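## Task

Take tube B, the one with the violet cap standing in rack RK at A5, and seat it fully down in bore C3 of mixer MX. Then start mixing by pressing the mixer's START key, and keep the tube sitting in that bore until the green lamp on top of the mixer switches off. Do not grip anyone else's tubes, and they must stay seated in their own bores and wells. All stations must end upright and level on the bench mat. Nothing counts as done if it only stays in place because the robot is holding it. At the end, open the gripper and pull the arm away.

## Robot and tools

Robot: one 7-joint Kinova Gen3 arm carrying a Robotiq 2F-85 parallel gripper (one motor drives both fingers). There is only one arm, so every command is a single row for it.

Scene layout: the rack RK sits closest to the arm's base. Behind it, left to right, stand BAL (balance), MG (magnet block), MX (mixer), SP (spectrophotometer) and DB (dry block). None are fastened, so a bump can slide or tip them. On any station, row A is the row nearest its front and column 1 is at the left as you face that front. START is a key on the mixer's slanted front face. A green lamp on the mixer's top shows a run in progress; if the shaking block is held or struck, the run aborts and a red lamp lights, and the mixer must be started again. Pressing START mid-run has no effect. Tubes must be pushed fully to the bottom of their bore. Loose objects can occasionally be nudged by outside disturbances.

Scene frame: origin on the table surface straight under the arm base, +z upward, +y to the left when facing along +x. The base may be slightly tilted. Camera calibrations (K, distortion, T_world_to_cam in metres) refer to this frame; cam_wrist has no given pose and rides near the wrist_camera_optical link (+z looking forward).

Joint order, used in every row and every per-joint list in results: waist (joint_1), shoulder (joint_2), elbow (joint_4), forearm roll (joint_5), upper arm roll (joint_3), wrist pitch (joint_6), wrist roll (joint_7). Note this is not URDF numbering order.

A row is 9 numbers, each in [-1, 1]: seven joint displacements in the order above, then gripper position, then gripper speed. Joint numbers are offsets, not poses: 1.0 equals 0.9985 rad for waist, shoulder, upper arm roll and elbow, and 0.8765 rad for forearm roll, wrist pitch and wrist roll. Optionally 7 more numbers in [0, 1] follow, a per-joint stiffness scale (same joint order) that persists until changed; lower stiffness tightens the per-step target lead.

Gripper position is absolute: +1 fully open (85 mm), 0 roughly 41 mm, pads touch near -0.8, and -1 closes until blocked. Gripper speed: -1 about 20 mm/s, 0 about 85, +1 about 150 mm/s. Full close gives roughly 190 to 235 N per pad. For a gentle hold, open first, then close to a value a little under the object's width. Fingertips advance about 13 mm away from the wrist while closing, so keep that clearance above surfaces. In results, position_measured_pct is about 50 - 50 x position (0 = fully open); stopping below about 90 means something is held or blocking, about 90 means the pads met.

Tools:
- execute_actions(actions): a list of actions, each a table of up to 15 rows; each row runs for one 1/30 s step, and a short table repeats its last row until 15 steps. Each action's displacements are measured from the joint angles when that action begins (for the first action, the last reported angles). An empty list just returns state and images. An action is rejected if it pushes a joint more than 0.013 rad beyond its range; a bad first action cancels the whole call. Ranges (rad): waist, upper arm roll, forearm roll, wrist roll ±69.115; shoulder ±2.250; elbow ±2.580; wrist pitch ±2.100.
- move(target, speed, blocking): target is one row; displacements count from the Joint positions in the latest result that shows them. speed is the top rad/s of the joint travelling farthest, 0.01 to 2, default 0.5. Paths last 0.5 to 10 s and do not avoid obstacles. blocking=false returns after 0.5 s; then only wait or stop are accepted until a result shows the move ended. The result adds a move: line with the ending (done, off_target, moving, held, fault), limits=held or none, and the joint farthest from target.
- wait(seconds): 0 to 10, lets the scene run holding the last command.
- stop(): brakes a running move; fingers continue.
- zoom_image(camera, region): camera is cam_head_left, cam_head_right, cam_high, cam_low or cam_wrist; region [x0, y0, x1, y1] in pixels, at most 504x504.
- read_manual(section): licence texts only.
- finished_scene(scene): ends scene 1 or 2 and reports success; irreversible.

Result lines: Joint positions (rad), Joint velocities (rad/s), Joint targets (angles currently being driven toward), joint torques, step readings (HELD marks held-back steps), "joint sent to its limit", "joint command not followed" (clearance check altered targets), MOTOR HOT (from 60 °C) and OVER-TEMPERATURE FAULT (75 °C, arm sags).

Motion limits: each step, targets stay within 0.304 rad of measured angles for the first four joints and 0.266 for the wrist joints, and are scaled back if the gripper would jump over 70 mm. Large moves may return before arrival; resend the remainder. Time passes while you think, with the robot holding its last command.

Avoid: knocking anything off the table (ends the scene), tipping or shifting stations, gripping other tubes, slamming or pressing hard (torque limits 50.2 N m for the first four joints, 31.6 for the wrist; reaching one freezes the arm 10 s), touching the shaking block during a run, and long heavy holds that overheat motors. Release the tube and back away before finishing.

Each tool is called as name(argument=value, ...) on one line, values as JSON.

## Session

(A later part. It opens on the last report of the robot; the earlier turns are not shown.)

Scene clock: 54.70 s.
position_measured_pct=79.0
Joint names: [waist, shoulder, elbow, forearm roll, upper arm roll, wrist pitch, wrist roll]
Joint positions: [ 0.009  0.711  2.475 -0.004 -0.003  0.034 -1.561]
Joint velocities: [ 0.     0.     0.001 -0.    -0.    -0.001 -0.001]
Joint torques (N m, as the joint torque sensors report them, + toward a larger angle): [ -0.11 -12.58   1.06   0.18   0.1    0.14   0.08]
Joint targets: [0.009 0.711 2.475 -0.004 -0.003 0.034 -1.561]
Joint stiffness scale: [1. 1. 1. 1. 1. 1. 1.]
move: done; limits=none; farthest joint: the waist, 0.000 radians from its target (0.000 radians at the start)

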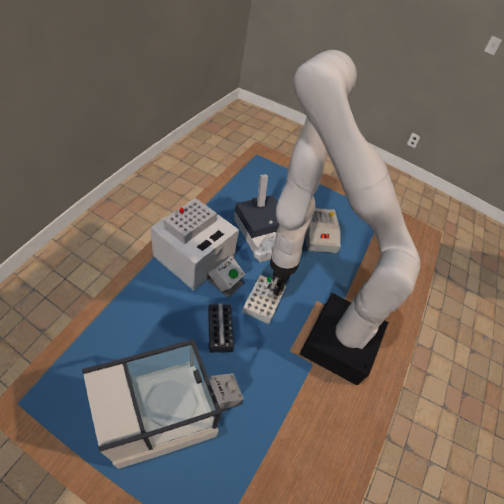

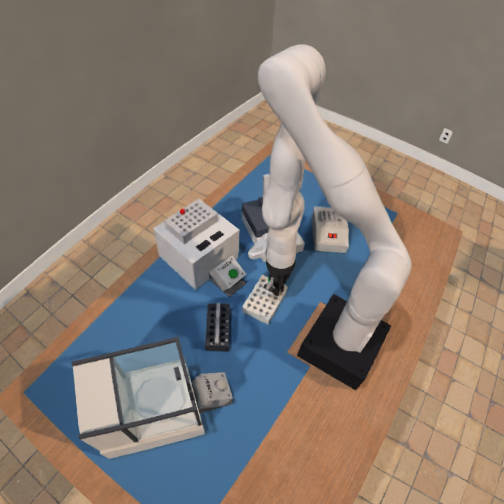

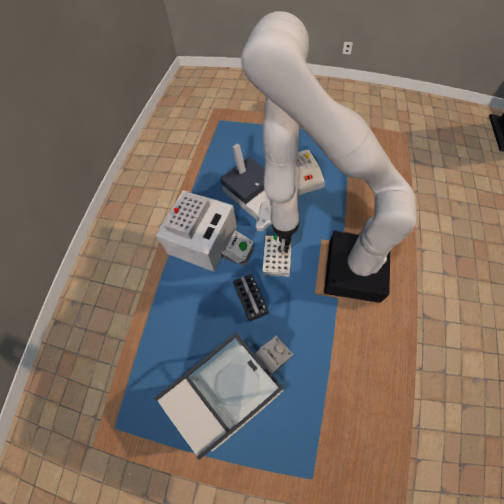

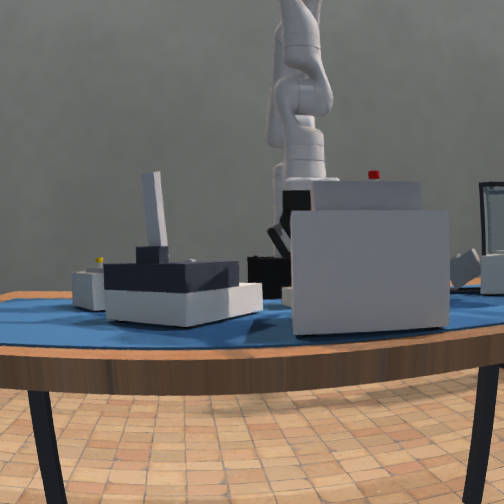

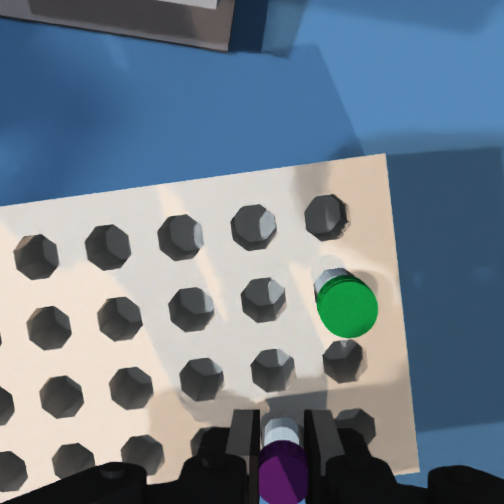

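move(target=[0,0,0,0,0,0,0,-0.72,-0.5])

move(target=[0,-0.229,-0.031,0,0,0.297,0,-0.72,0], speed=0.15)

move(target=[0,-0.457,-0.275,0,0,0.835,0,-0.72,0], speed=0.7)

move(target=[-0.055,0.64,-0.93,0,0,0.338,0,-0.72,0], speed=0.7)

Scene clock: 63.13 s.
position_measured_pct=81.7
Joint names: [waist, shoulder, elbow, forearm roll, upper arm roll, wrist pitch, wrist roll]
Joint positions: [ 0.009  0.711  2.475 -0.004 -0.003  0.034 -1.561]
Joint velocities: [-0.002 -0.001  0.    -0.    -0.    -0.     0.   ]
Joint torques (N m, as the joint torque sensors report them, + toward a larger angle): [  0.12 -11.59   1.     0.18   0.13   0.11   0.11]
Joint targets: [0.009 0.711 2.475 -0.004 -0.003 0.034 -1.561]
Joint stiffness scale: [1. 1. 1. 1. 1. 1. 1.]
move: done; limits=none; farthest joint: the waist, 0.000 radians from its target (0.000 radians at the start)

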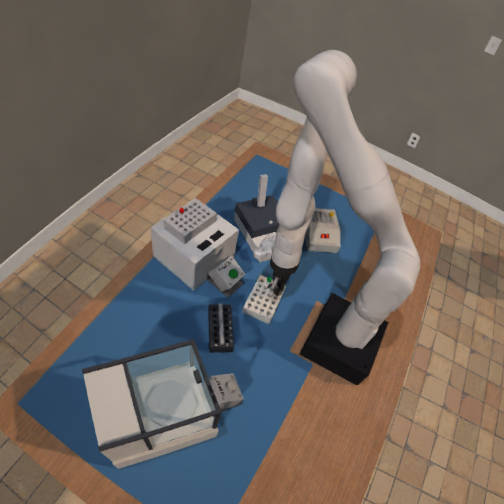

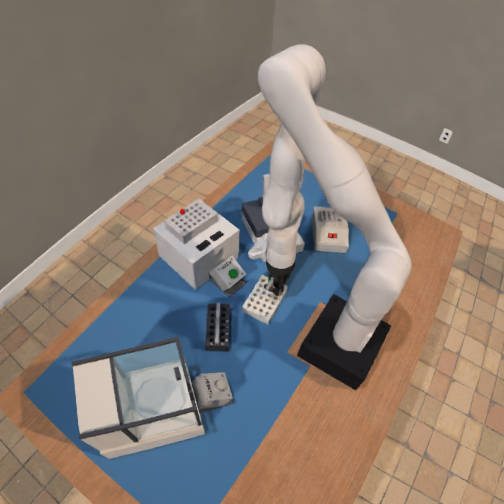

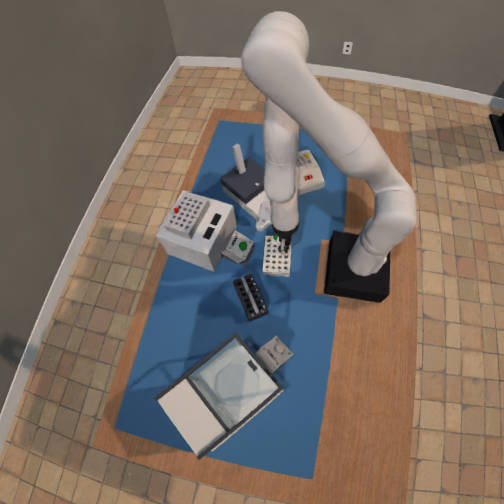

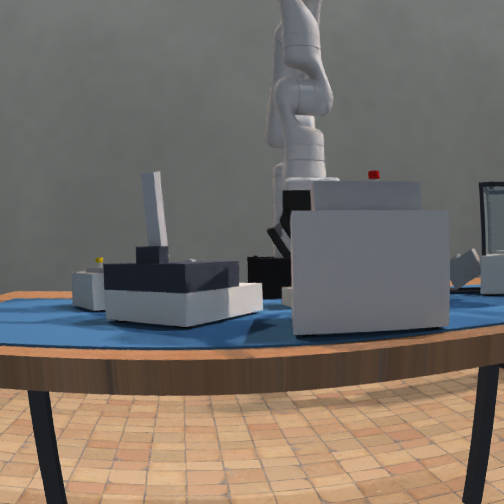

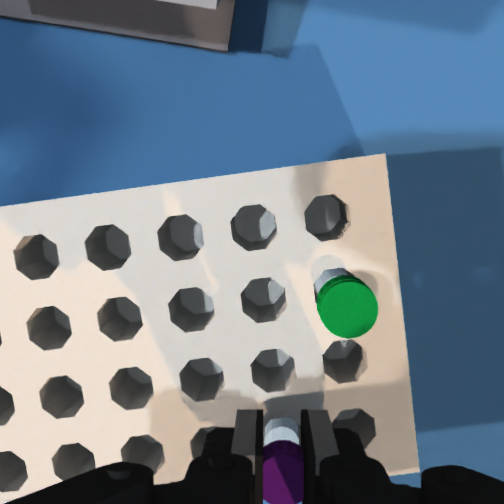

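Scene clock: 65.33 s.
position_measured_pct=81.7
Joint names: [waist, shoulder, elbow, forearm roll, upper arm roll, wrist pitch, wrist roll]
Joint positions: [ 0.009  0.485  2.449 -0.004 -0.003  0.287 -1.561]
Joint velocities: [ 0.001 -0.003  0.001 -0.    -0.     0.     0.001]
Joint torques (N m, as the joint torque sensors report them, + toward a larger angle): [ -0.18 -11.2   -0.9    0.24   0.22   0.35   0.1 ]
Joint targets: [0.009 0.483 2.444 -0.004 -0.003 0.294 -1.561]
Joint stiffness scale: [1. 1. 1. 1. 1. 1. 1.]
move: done; limits=none; farthest joint: the wrist pitch, 0.007 radians from its target (0.260 radians at the start)

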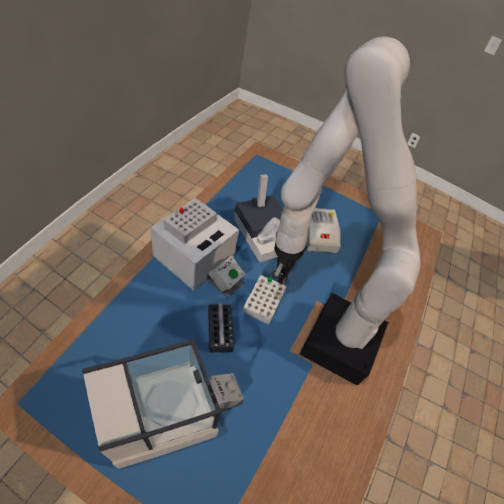

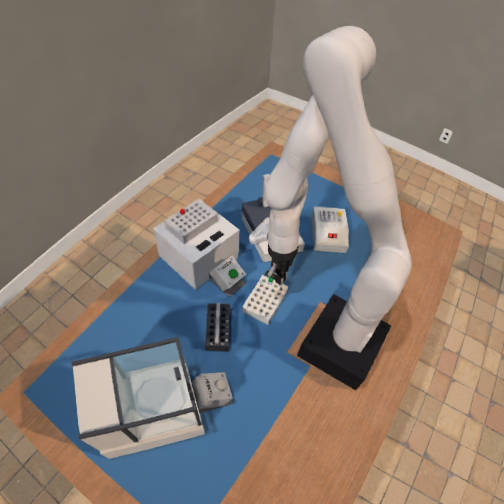

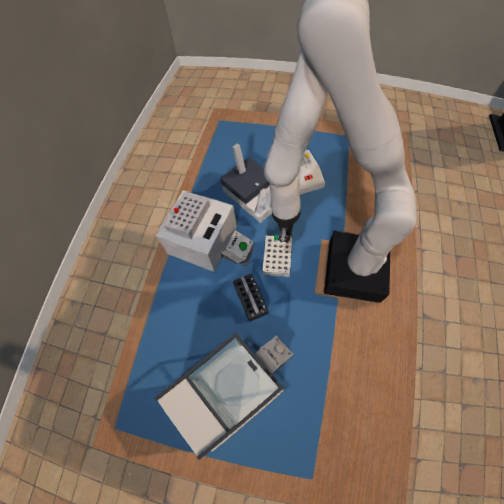

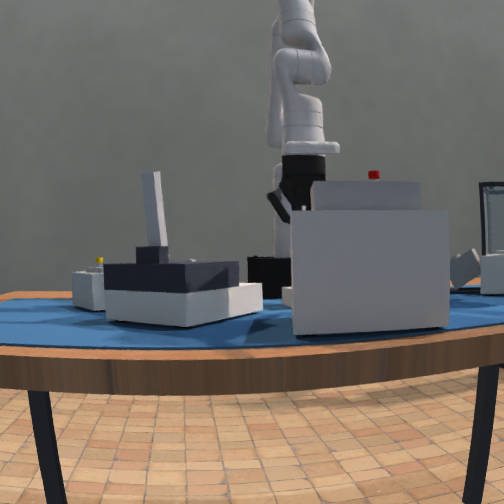

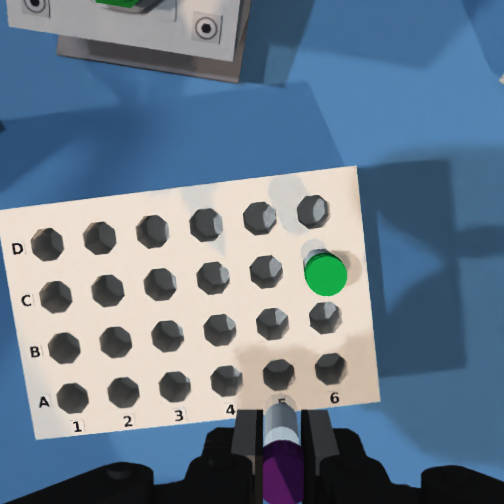

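Scene clock: 67.03 s.
position_measured_pct=81.7
Joint names: [waist, shoulder, elbow, forearm roll, upper arm roll, wrist pitch, wrist roll]
Joint positions: [ 0.009  0.032  2.179 -0.004 -0.003  1.012 -1.561]
Joint velocities: [-0.    -0.003 -0.    -0.     0.     0.002 -0.   ]
Joint torques (N m, as the joint torque sensors report them, + toward a larger angle): [-0.06 -8.09 -6.27  0.27 -0.32  0.24  0.11]
Joint targets: [0.009 0.029 2.174 -0.004 -0.003 1.019 -1.561]
Joint stiffness scale: [1. 1. 1. 1. 1. 1. 1.]
move: done; limits=none; farthest joint: the wrist pitch, 0.007 radians from its target (0.732 radians at the start)

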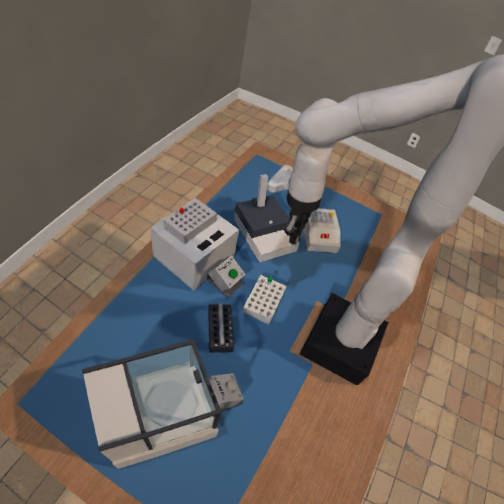

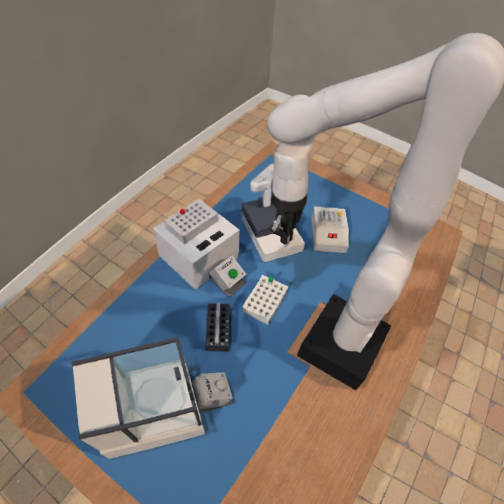

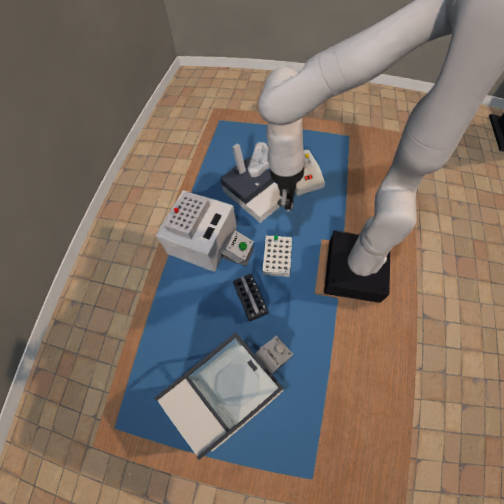

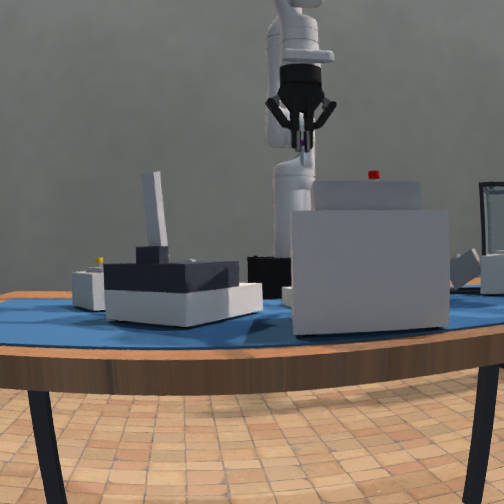

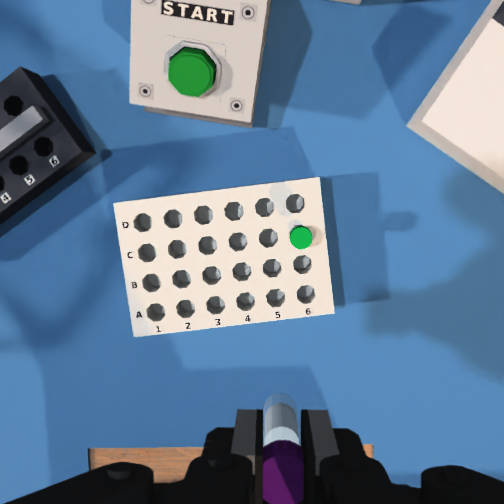

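Scene clock: 69.03 s.
position_measured_pct=81.7
Joint names: [waist, shoulder, elbow, forearm roll, upper arm roll, wrist pitch, wrist roll]
Joint positions: [-0.042  0.668  1.255 -0.004 -0.003  1.302 -1.561]
Joint velocities: [-0.     0.001  0.     0.     0.    -0.001  0.002]
Joint torques (N m, as the joint torque sensors report them, + toward a larger angle): [  0.02 -20.8   -7.54   0.27   0.27   0.31   0.08]
Joint targets: [-0.046 0.671 1.250 -0.004 -0.003 1.309 -1.561]
Joint stiffness scale: [1. 1. 1. 1. 1. 1. 1.]
move: done; limits=none; farthest joint: the wrist pitch, 0.007 radians from its target (0.296 radians at the start)

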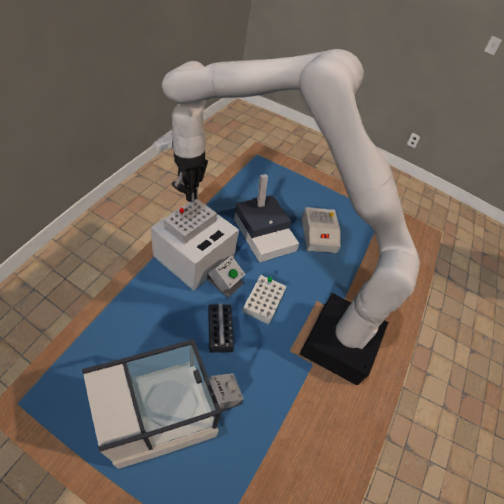

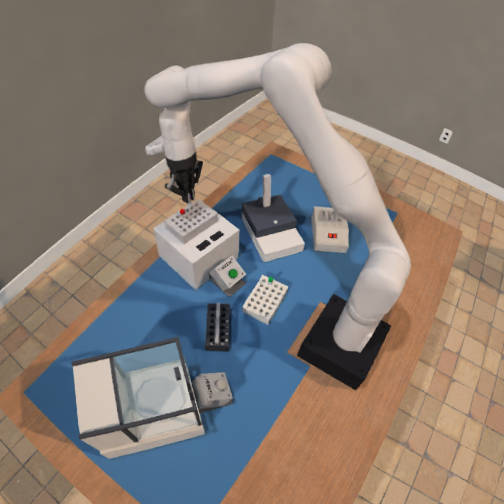

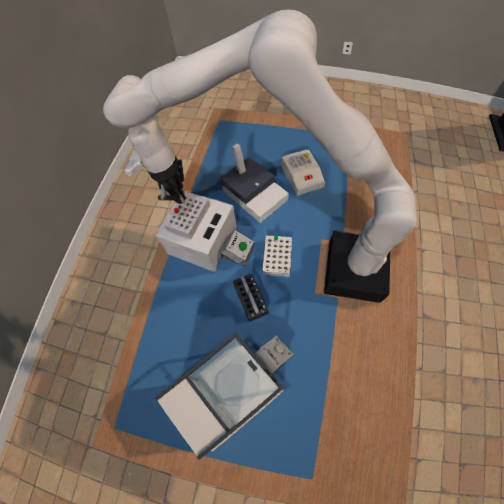

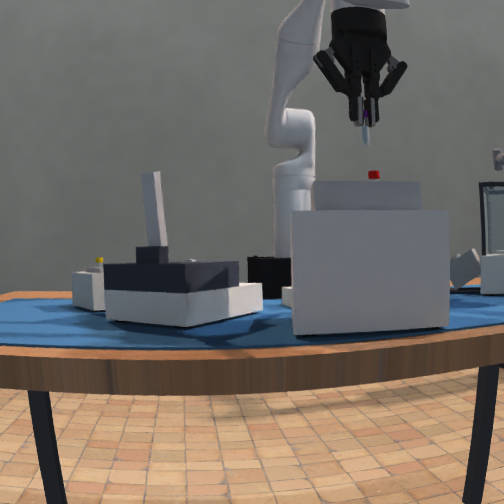

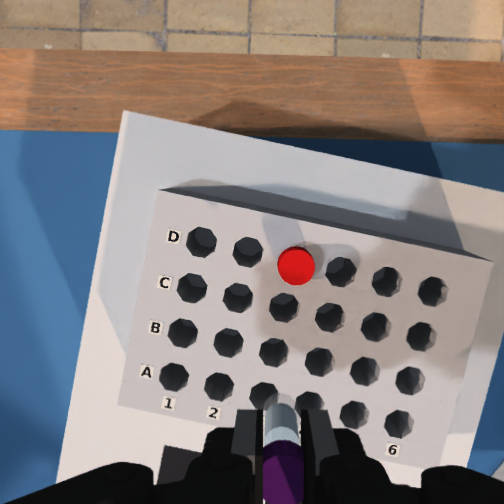

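move(target=[0.008,0.067,-0.038,0,0,-0.043,0,-0.72,0], speed=0.1)

zoom_image(camera="cam_low", region=[320,100,420,200])

Scene clock: 76.47 s.
position_measured_pct=81.7
Joint names: [waist, shoulder, elbow, forearm roll, upper arm roll, wrist pitch, wrist roll]
Joint positions: [-0.038  0.732  1.222 -0.004 -0.003  1.271 -1.561]
Joint velocities: [-0.003  0.002 -0.001  0.    -0.     0.001 -0.   ]
Joint torques (N m, as the joint torque sensors report them, + toward a larger angle): [  0.01 -21.38  -7.3    0.28   0.13   0.3    0.07]
Joint targets: [-0.034 0.735 1.217 -0.004 -0.003 1.264 -1.561]
Joint stiffness scale: [1. 1. 1. 1. 1. 1. 1.]
move: done; limits=none; farthest joint: the wrist pitch, 0.007 radians from its target (0.037 radians at the start)

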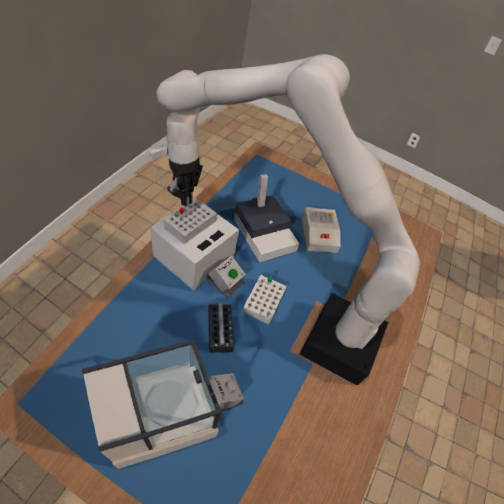

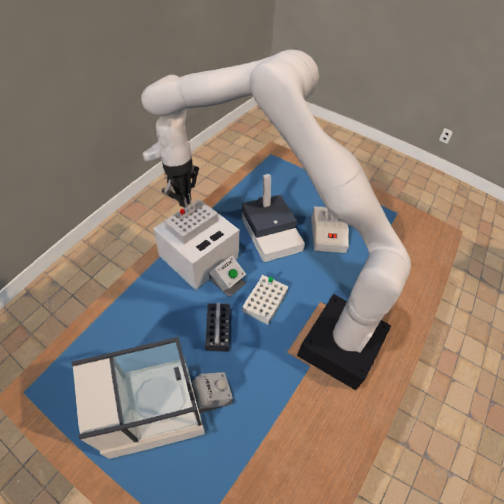

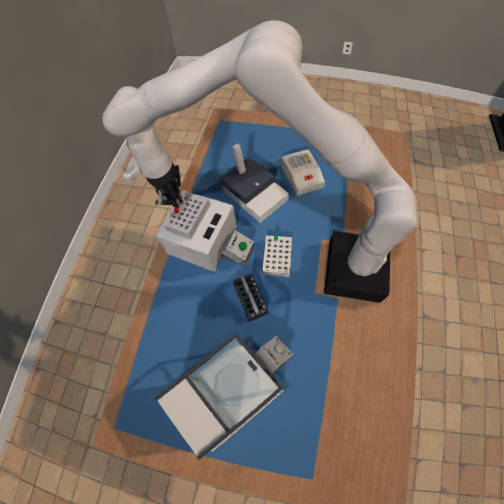

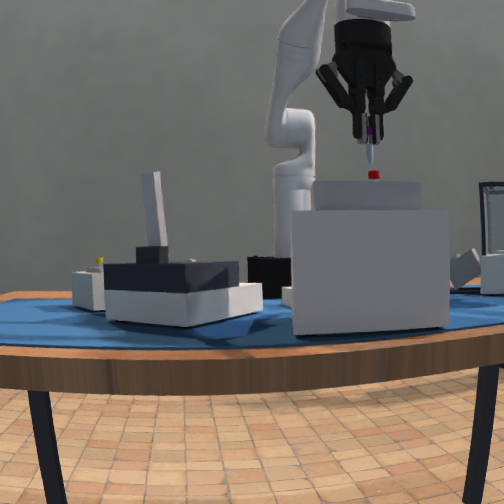

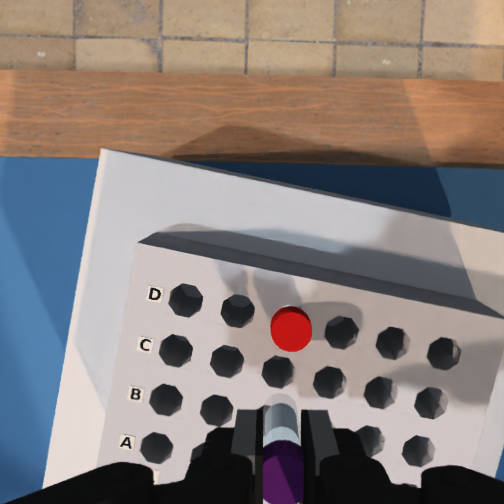

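Region (320, 100, 420, 200) of cam_low's 504x504 image, scaled by 5.040, with more detail than that image has.

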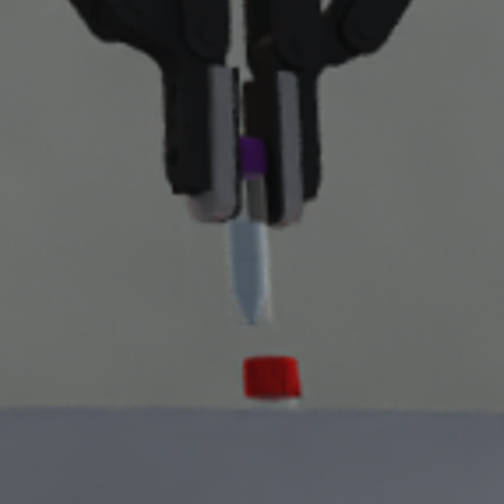

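move(target=[0,0.023,0.035,0,0,-0.067,0,-0.72,0], speed=0.08)

Scene clock: 84.13 s.
position_measured_pct=81.7
Joint names: [waist, shoulder, elbow, forearm roll, upper arm roll, wrist pitch, wrist roll]
Joint positions: [-0.038  0.753  1.252 -0.004 -0.003  1.219 -1.561]
Joint velocities: [-0.     0.002  0.001  0.001  0.    -0.002  0.   ]
Joint torques (N m, as the joint torque sensors report them, + toward a larger angle): [ -0.05 -21.53  -7.27   0.29   0.17   0.28   0.11]
Joint targets: [-0.038 0.755 1.257 -0.004 -0.003 1.212 -1.561]
Joint stiffness scale: [1. 1. 1. 1. 1. 1. 1.]
move: done; limits=none; farthest joint: the wrist pitch, 0.007 radians from its target (0.059 radians at the start)

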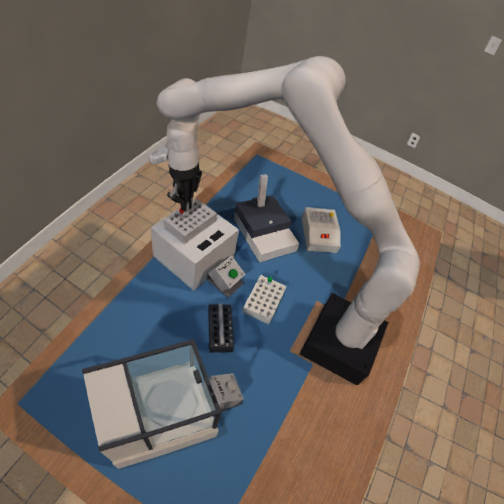

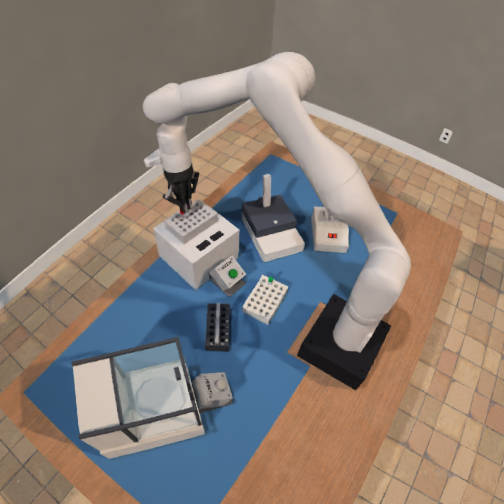

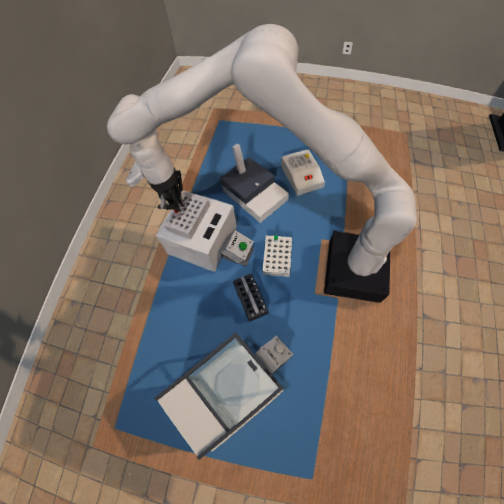

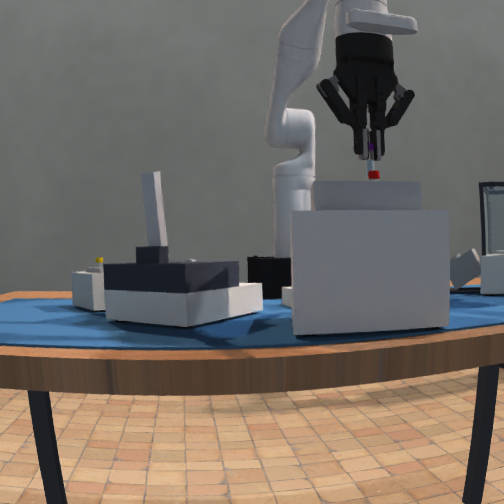

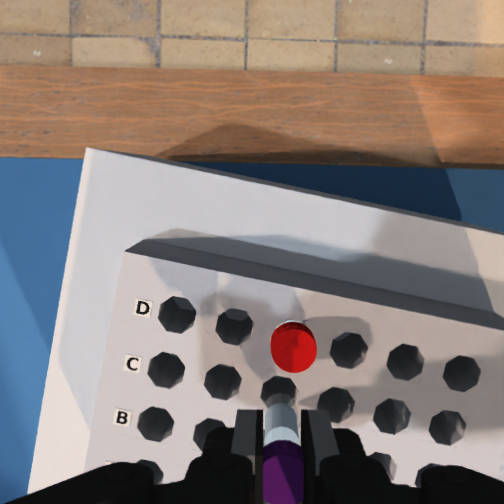

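move(target=[0,0.023,0.031,0,0,-0.06,0,-0.72,0], speed=0.04)

zoom_image(camera="cam_low", region=[320,100,420,200])

Scene clock: 88.63 s.
position_measured_pct=81.7
Joint names: [waist, shoulder, elbow, forearm roll, upper arm roll, wrist pitch, wrist roll]
Joint positions: [-0.038  0.757  1.268 -0.004 -0.003  1.179 -1.561]
Joint velocities: [ 0.001  0.     0.001 -0.001 -0.     0.    -0.002]
Joint torques (N m, as the joint torque sensors report them, + toward a larger angle): [ 0.23 -6.42 -0.63  0.45  0.19 -1.1   0.14]
Joint targets: [-0.038 0.775 1.283 -0.004 -0.003 1.167 -1.561]
Joint stiffness scale: [1. 1. 1. 1. 1. 1. 1.]
move: off_target; limits=none; farthest joint: the shoulder, 0.019 radians from its target (0.023 radians at the start)

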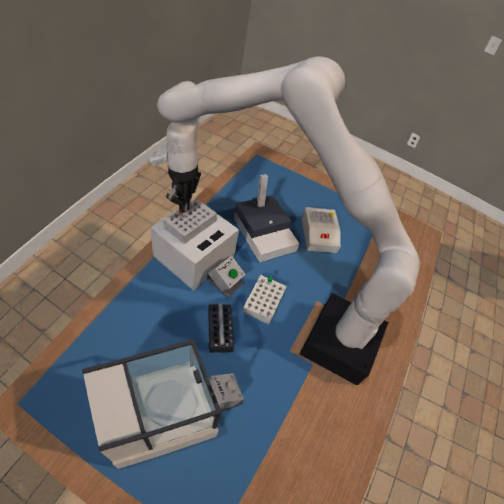

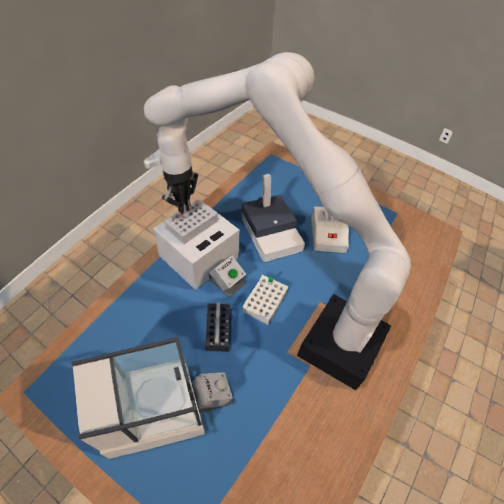

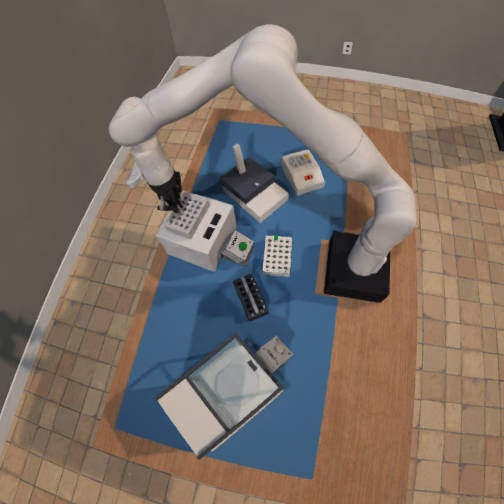

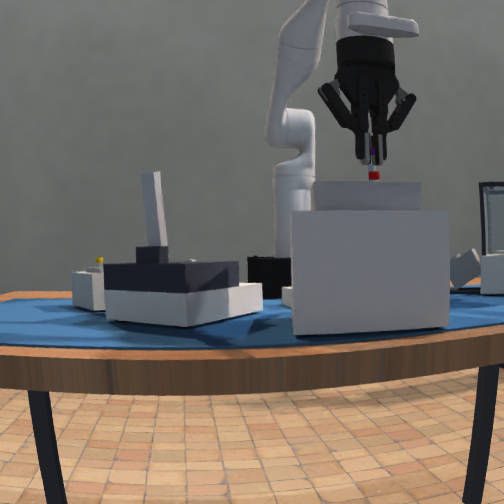

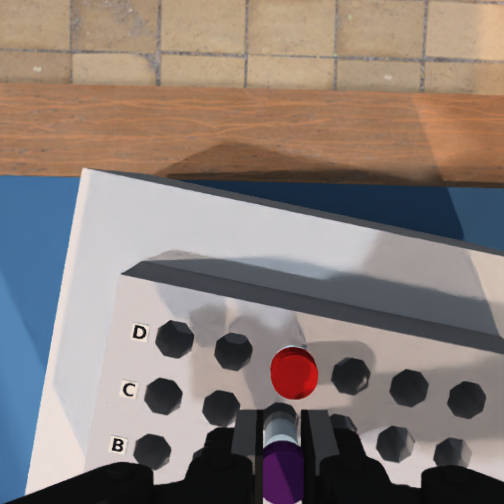

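Region (320, 100, 420, 200) of cam_low's 504x504 image, scaled by 5.040, with more detail than that image has.

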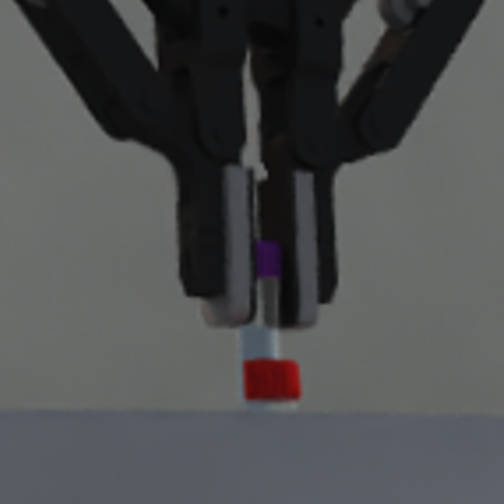

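move(target=[0,-0.012,-0.025,0,0,0.056,0,-0.72,0], speed=0.06)

zoom_image(camera="cam_wrist", region=[200,344,360,504])

zoom_image(camera="cam_head_left", region=[160,170,220,230])

Scene clock: 93.73 s.
position_measured_pct=81.7
Joint names: [waist, shoulder, elbow, forearm roll, upper arm roll, wrist pitch, wrist roll]
Joint positions: [-0.038  0.748  1.248 -0.004 -0.003  1.221 -1.561]
Joint velocities: [ 0.001 -0.002 -0.002 -0.     0.001  0.001 -0.   ]
Joint torques (N m, as the joint torque sensors report them, + toward a larger angle): [  0.15 -22.03  -7.34   0.28   0.09   0.31   0.14]
Joint targets: [-0.038 0.745 1.243 -0.004 -0.003 1.228 -1.561]
Joint stiffness scale: [1. 1. 1. 1. 1. 1. 1.]
move: done; limits=none; farthest joint: the wrist pitch, 0.007 radians from its target (0.050 radians at the start)

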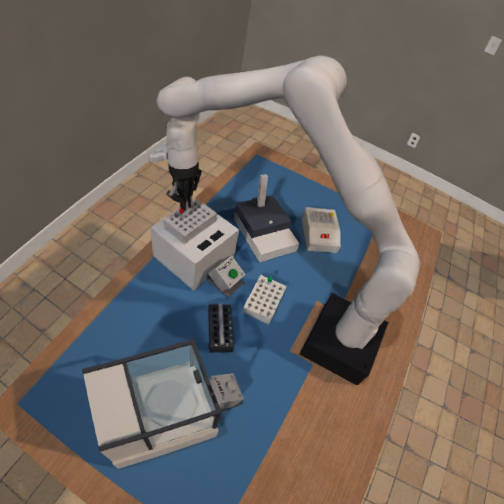

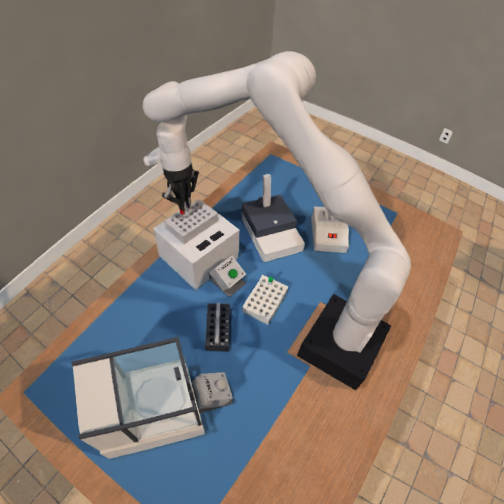

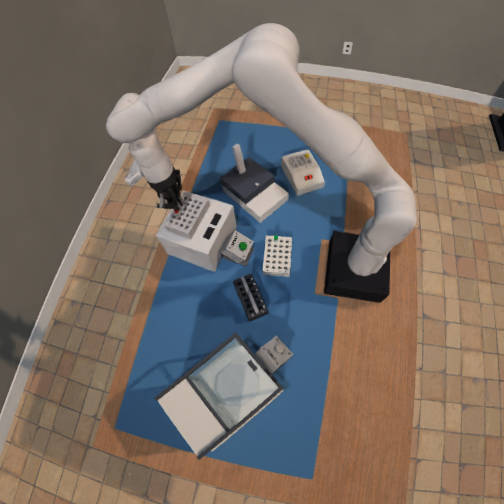

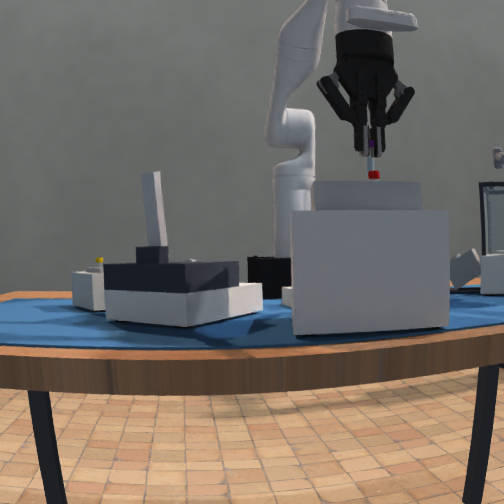

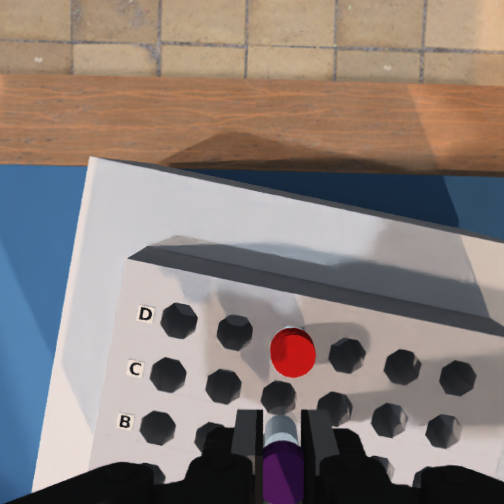

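Region (200, 344, 360, 504) of cam_wrist's 504x504 image, scaled by 3.150.

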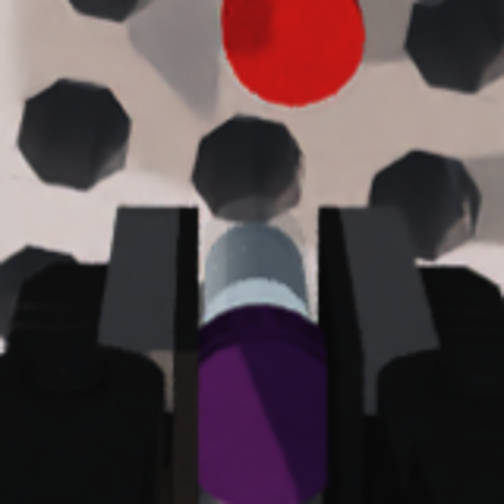

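Region (160, 170, 220, 230) of cam_head_left's 504x504 image, scaled by 8.400, with more detail than that image has.

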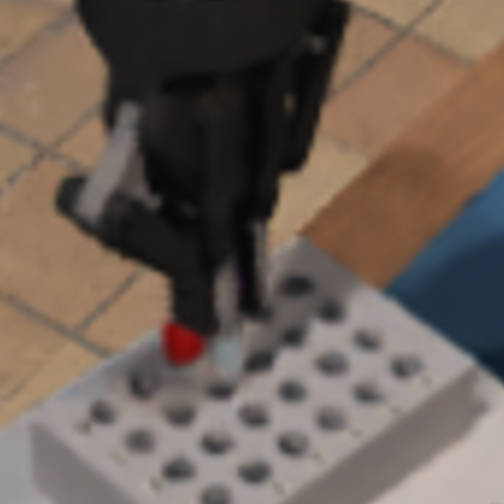

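move(target=[-0.006,-0.126,0.226,0,0,-0.322,0,-0.72,0], speed=0.2)

zoom_image(camera="cam_head_left", region=[160,170,220,230])

zoom_image(camera="cam_high", region=[150,170,210,230])

Scene clock: 102.40 s.
position_measured_pct=81.7
Joint names: [waist, shoulder, elbow, forearm roll, upper arm roll, wrist pitch, wrist roll]
Joint positions: [-0.04   0.625  1.468 -0.004 -0.003  0.945 -1.561]
Joint velocities: [ 0.001 -0.003  0.001 -0.001  0.001 -0.001  0.001]
Joint torques (N m, as the joint torque sensors report them, + toward a larger angle): [  0.   -19.82  -7.05   0.32   0.19  -0.3    0.09]
Joint targets: [-0.044 0.622 1.473 -0.004 -0.003 0.938 -1.561]
Joint stiffness scale: [1. 1. 1. 1. 1. 1. 1.]
move: done; limits=none; farthest joint: the wrist pitch, 0.007 radians from its target (0.282 radians at the start)

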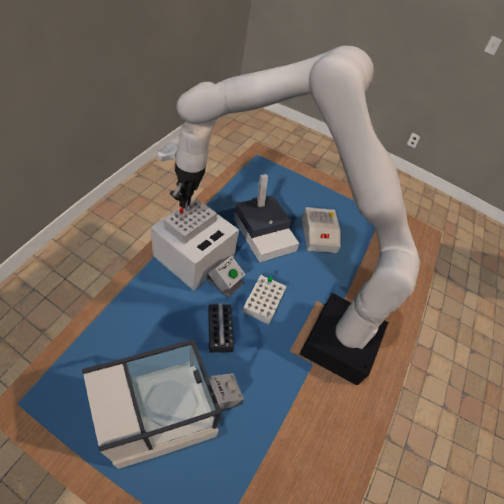

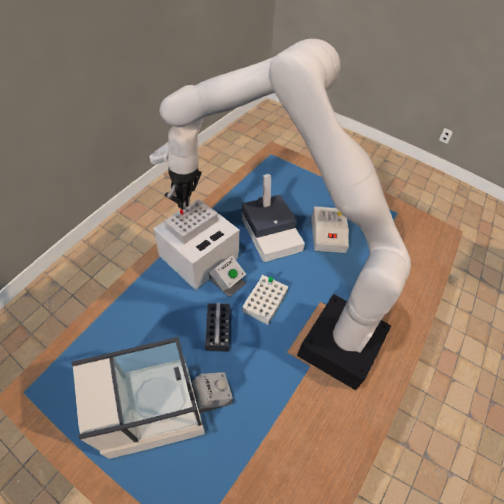

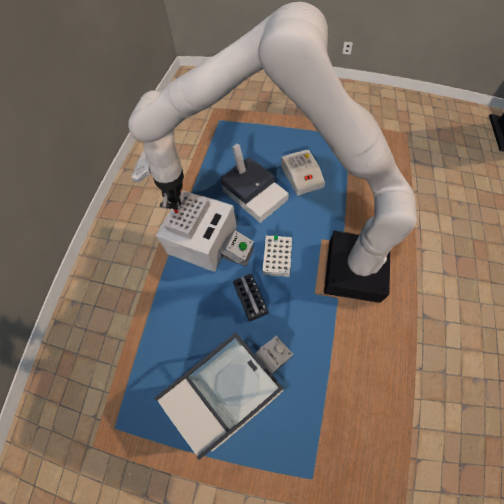

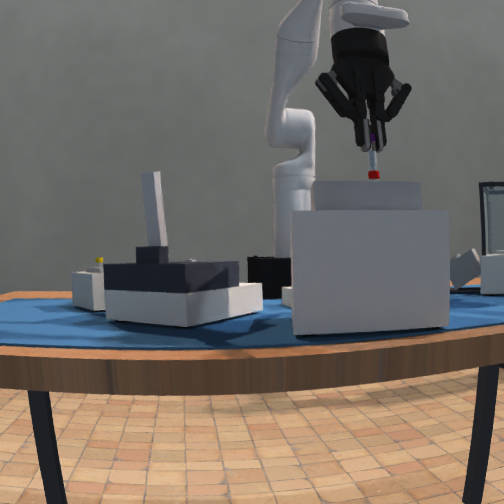

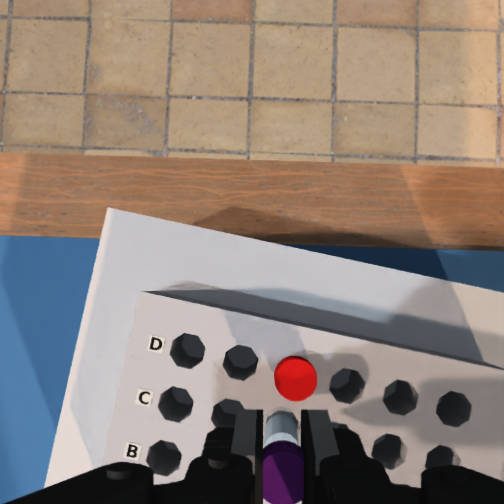

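Region (160, 170, 220, 230) of cam_head_left's 504x504 image, scaled by 8.400, with more detail than that image has.

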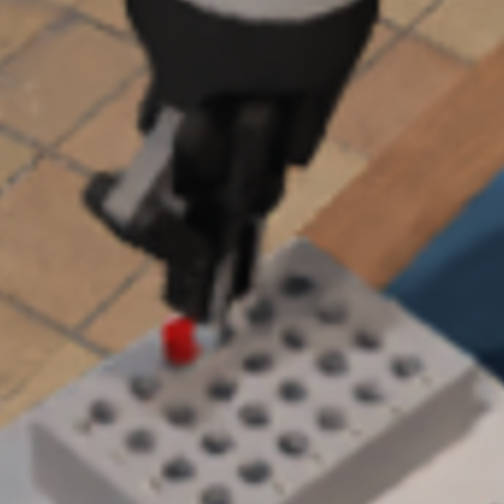

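Region (150, 170, 210, 230) of cam_high's 504x504 image, scaled by 8.400, with more detail than that image has.

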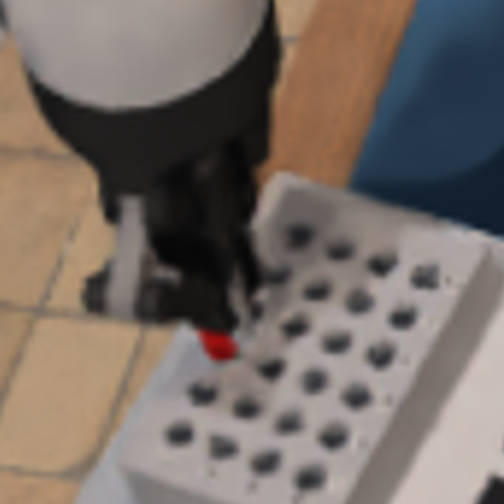

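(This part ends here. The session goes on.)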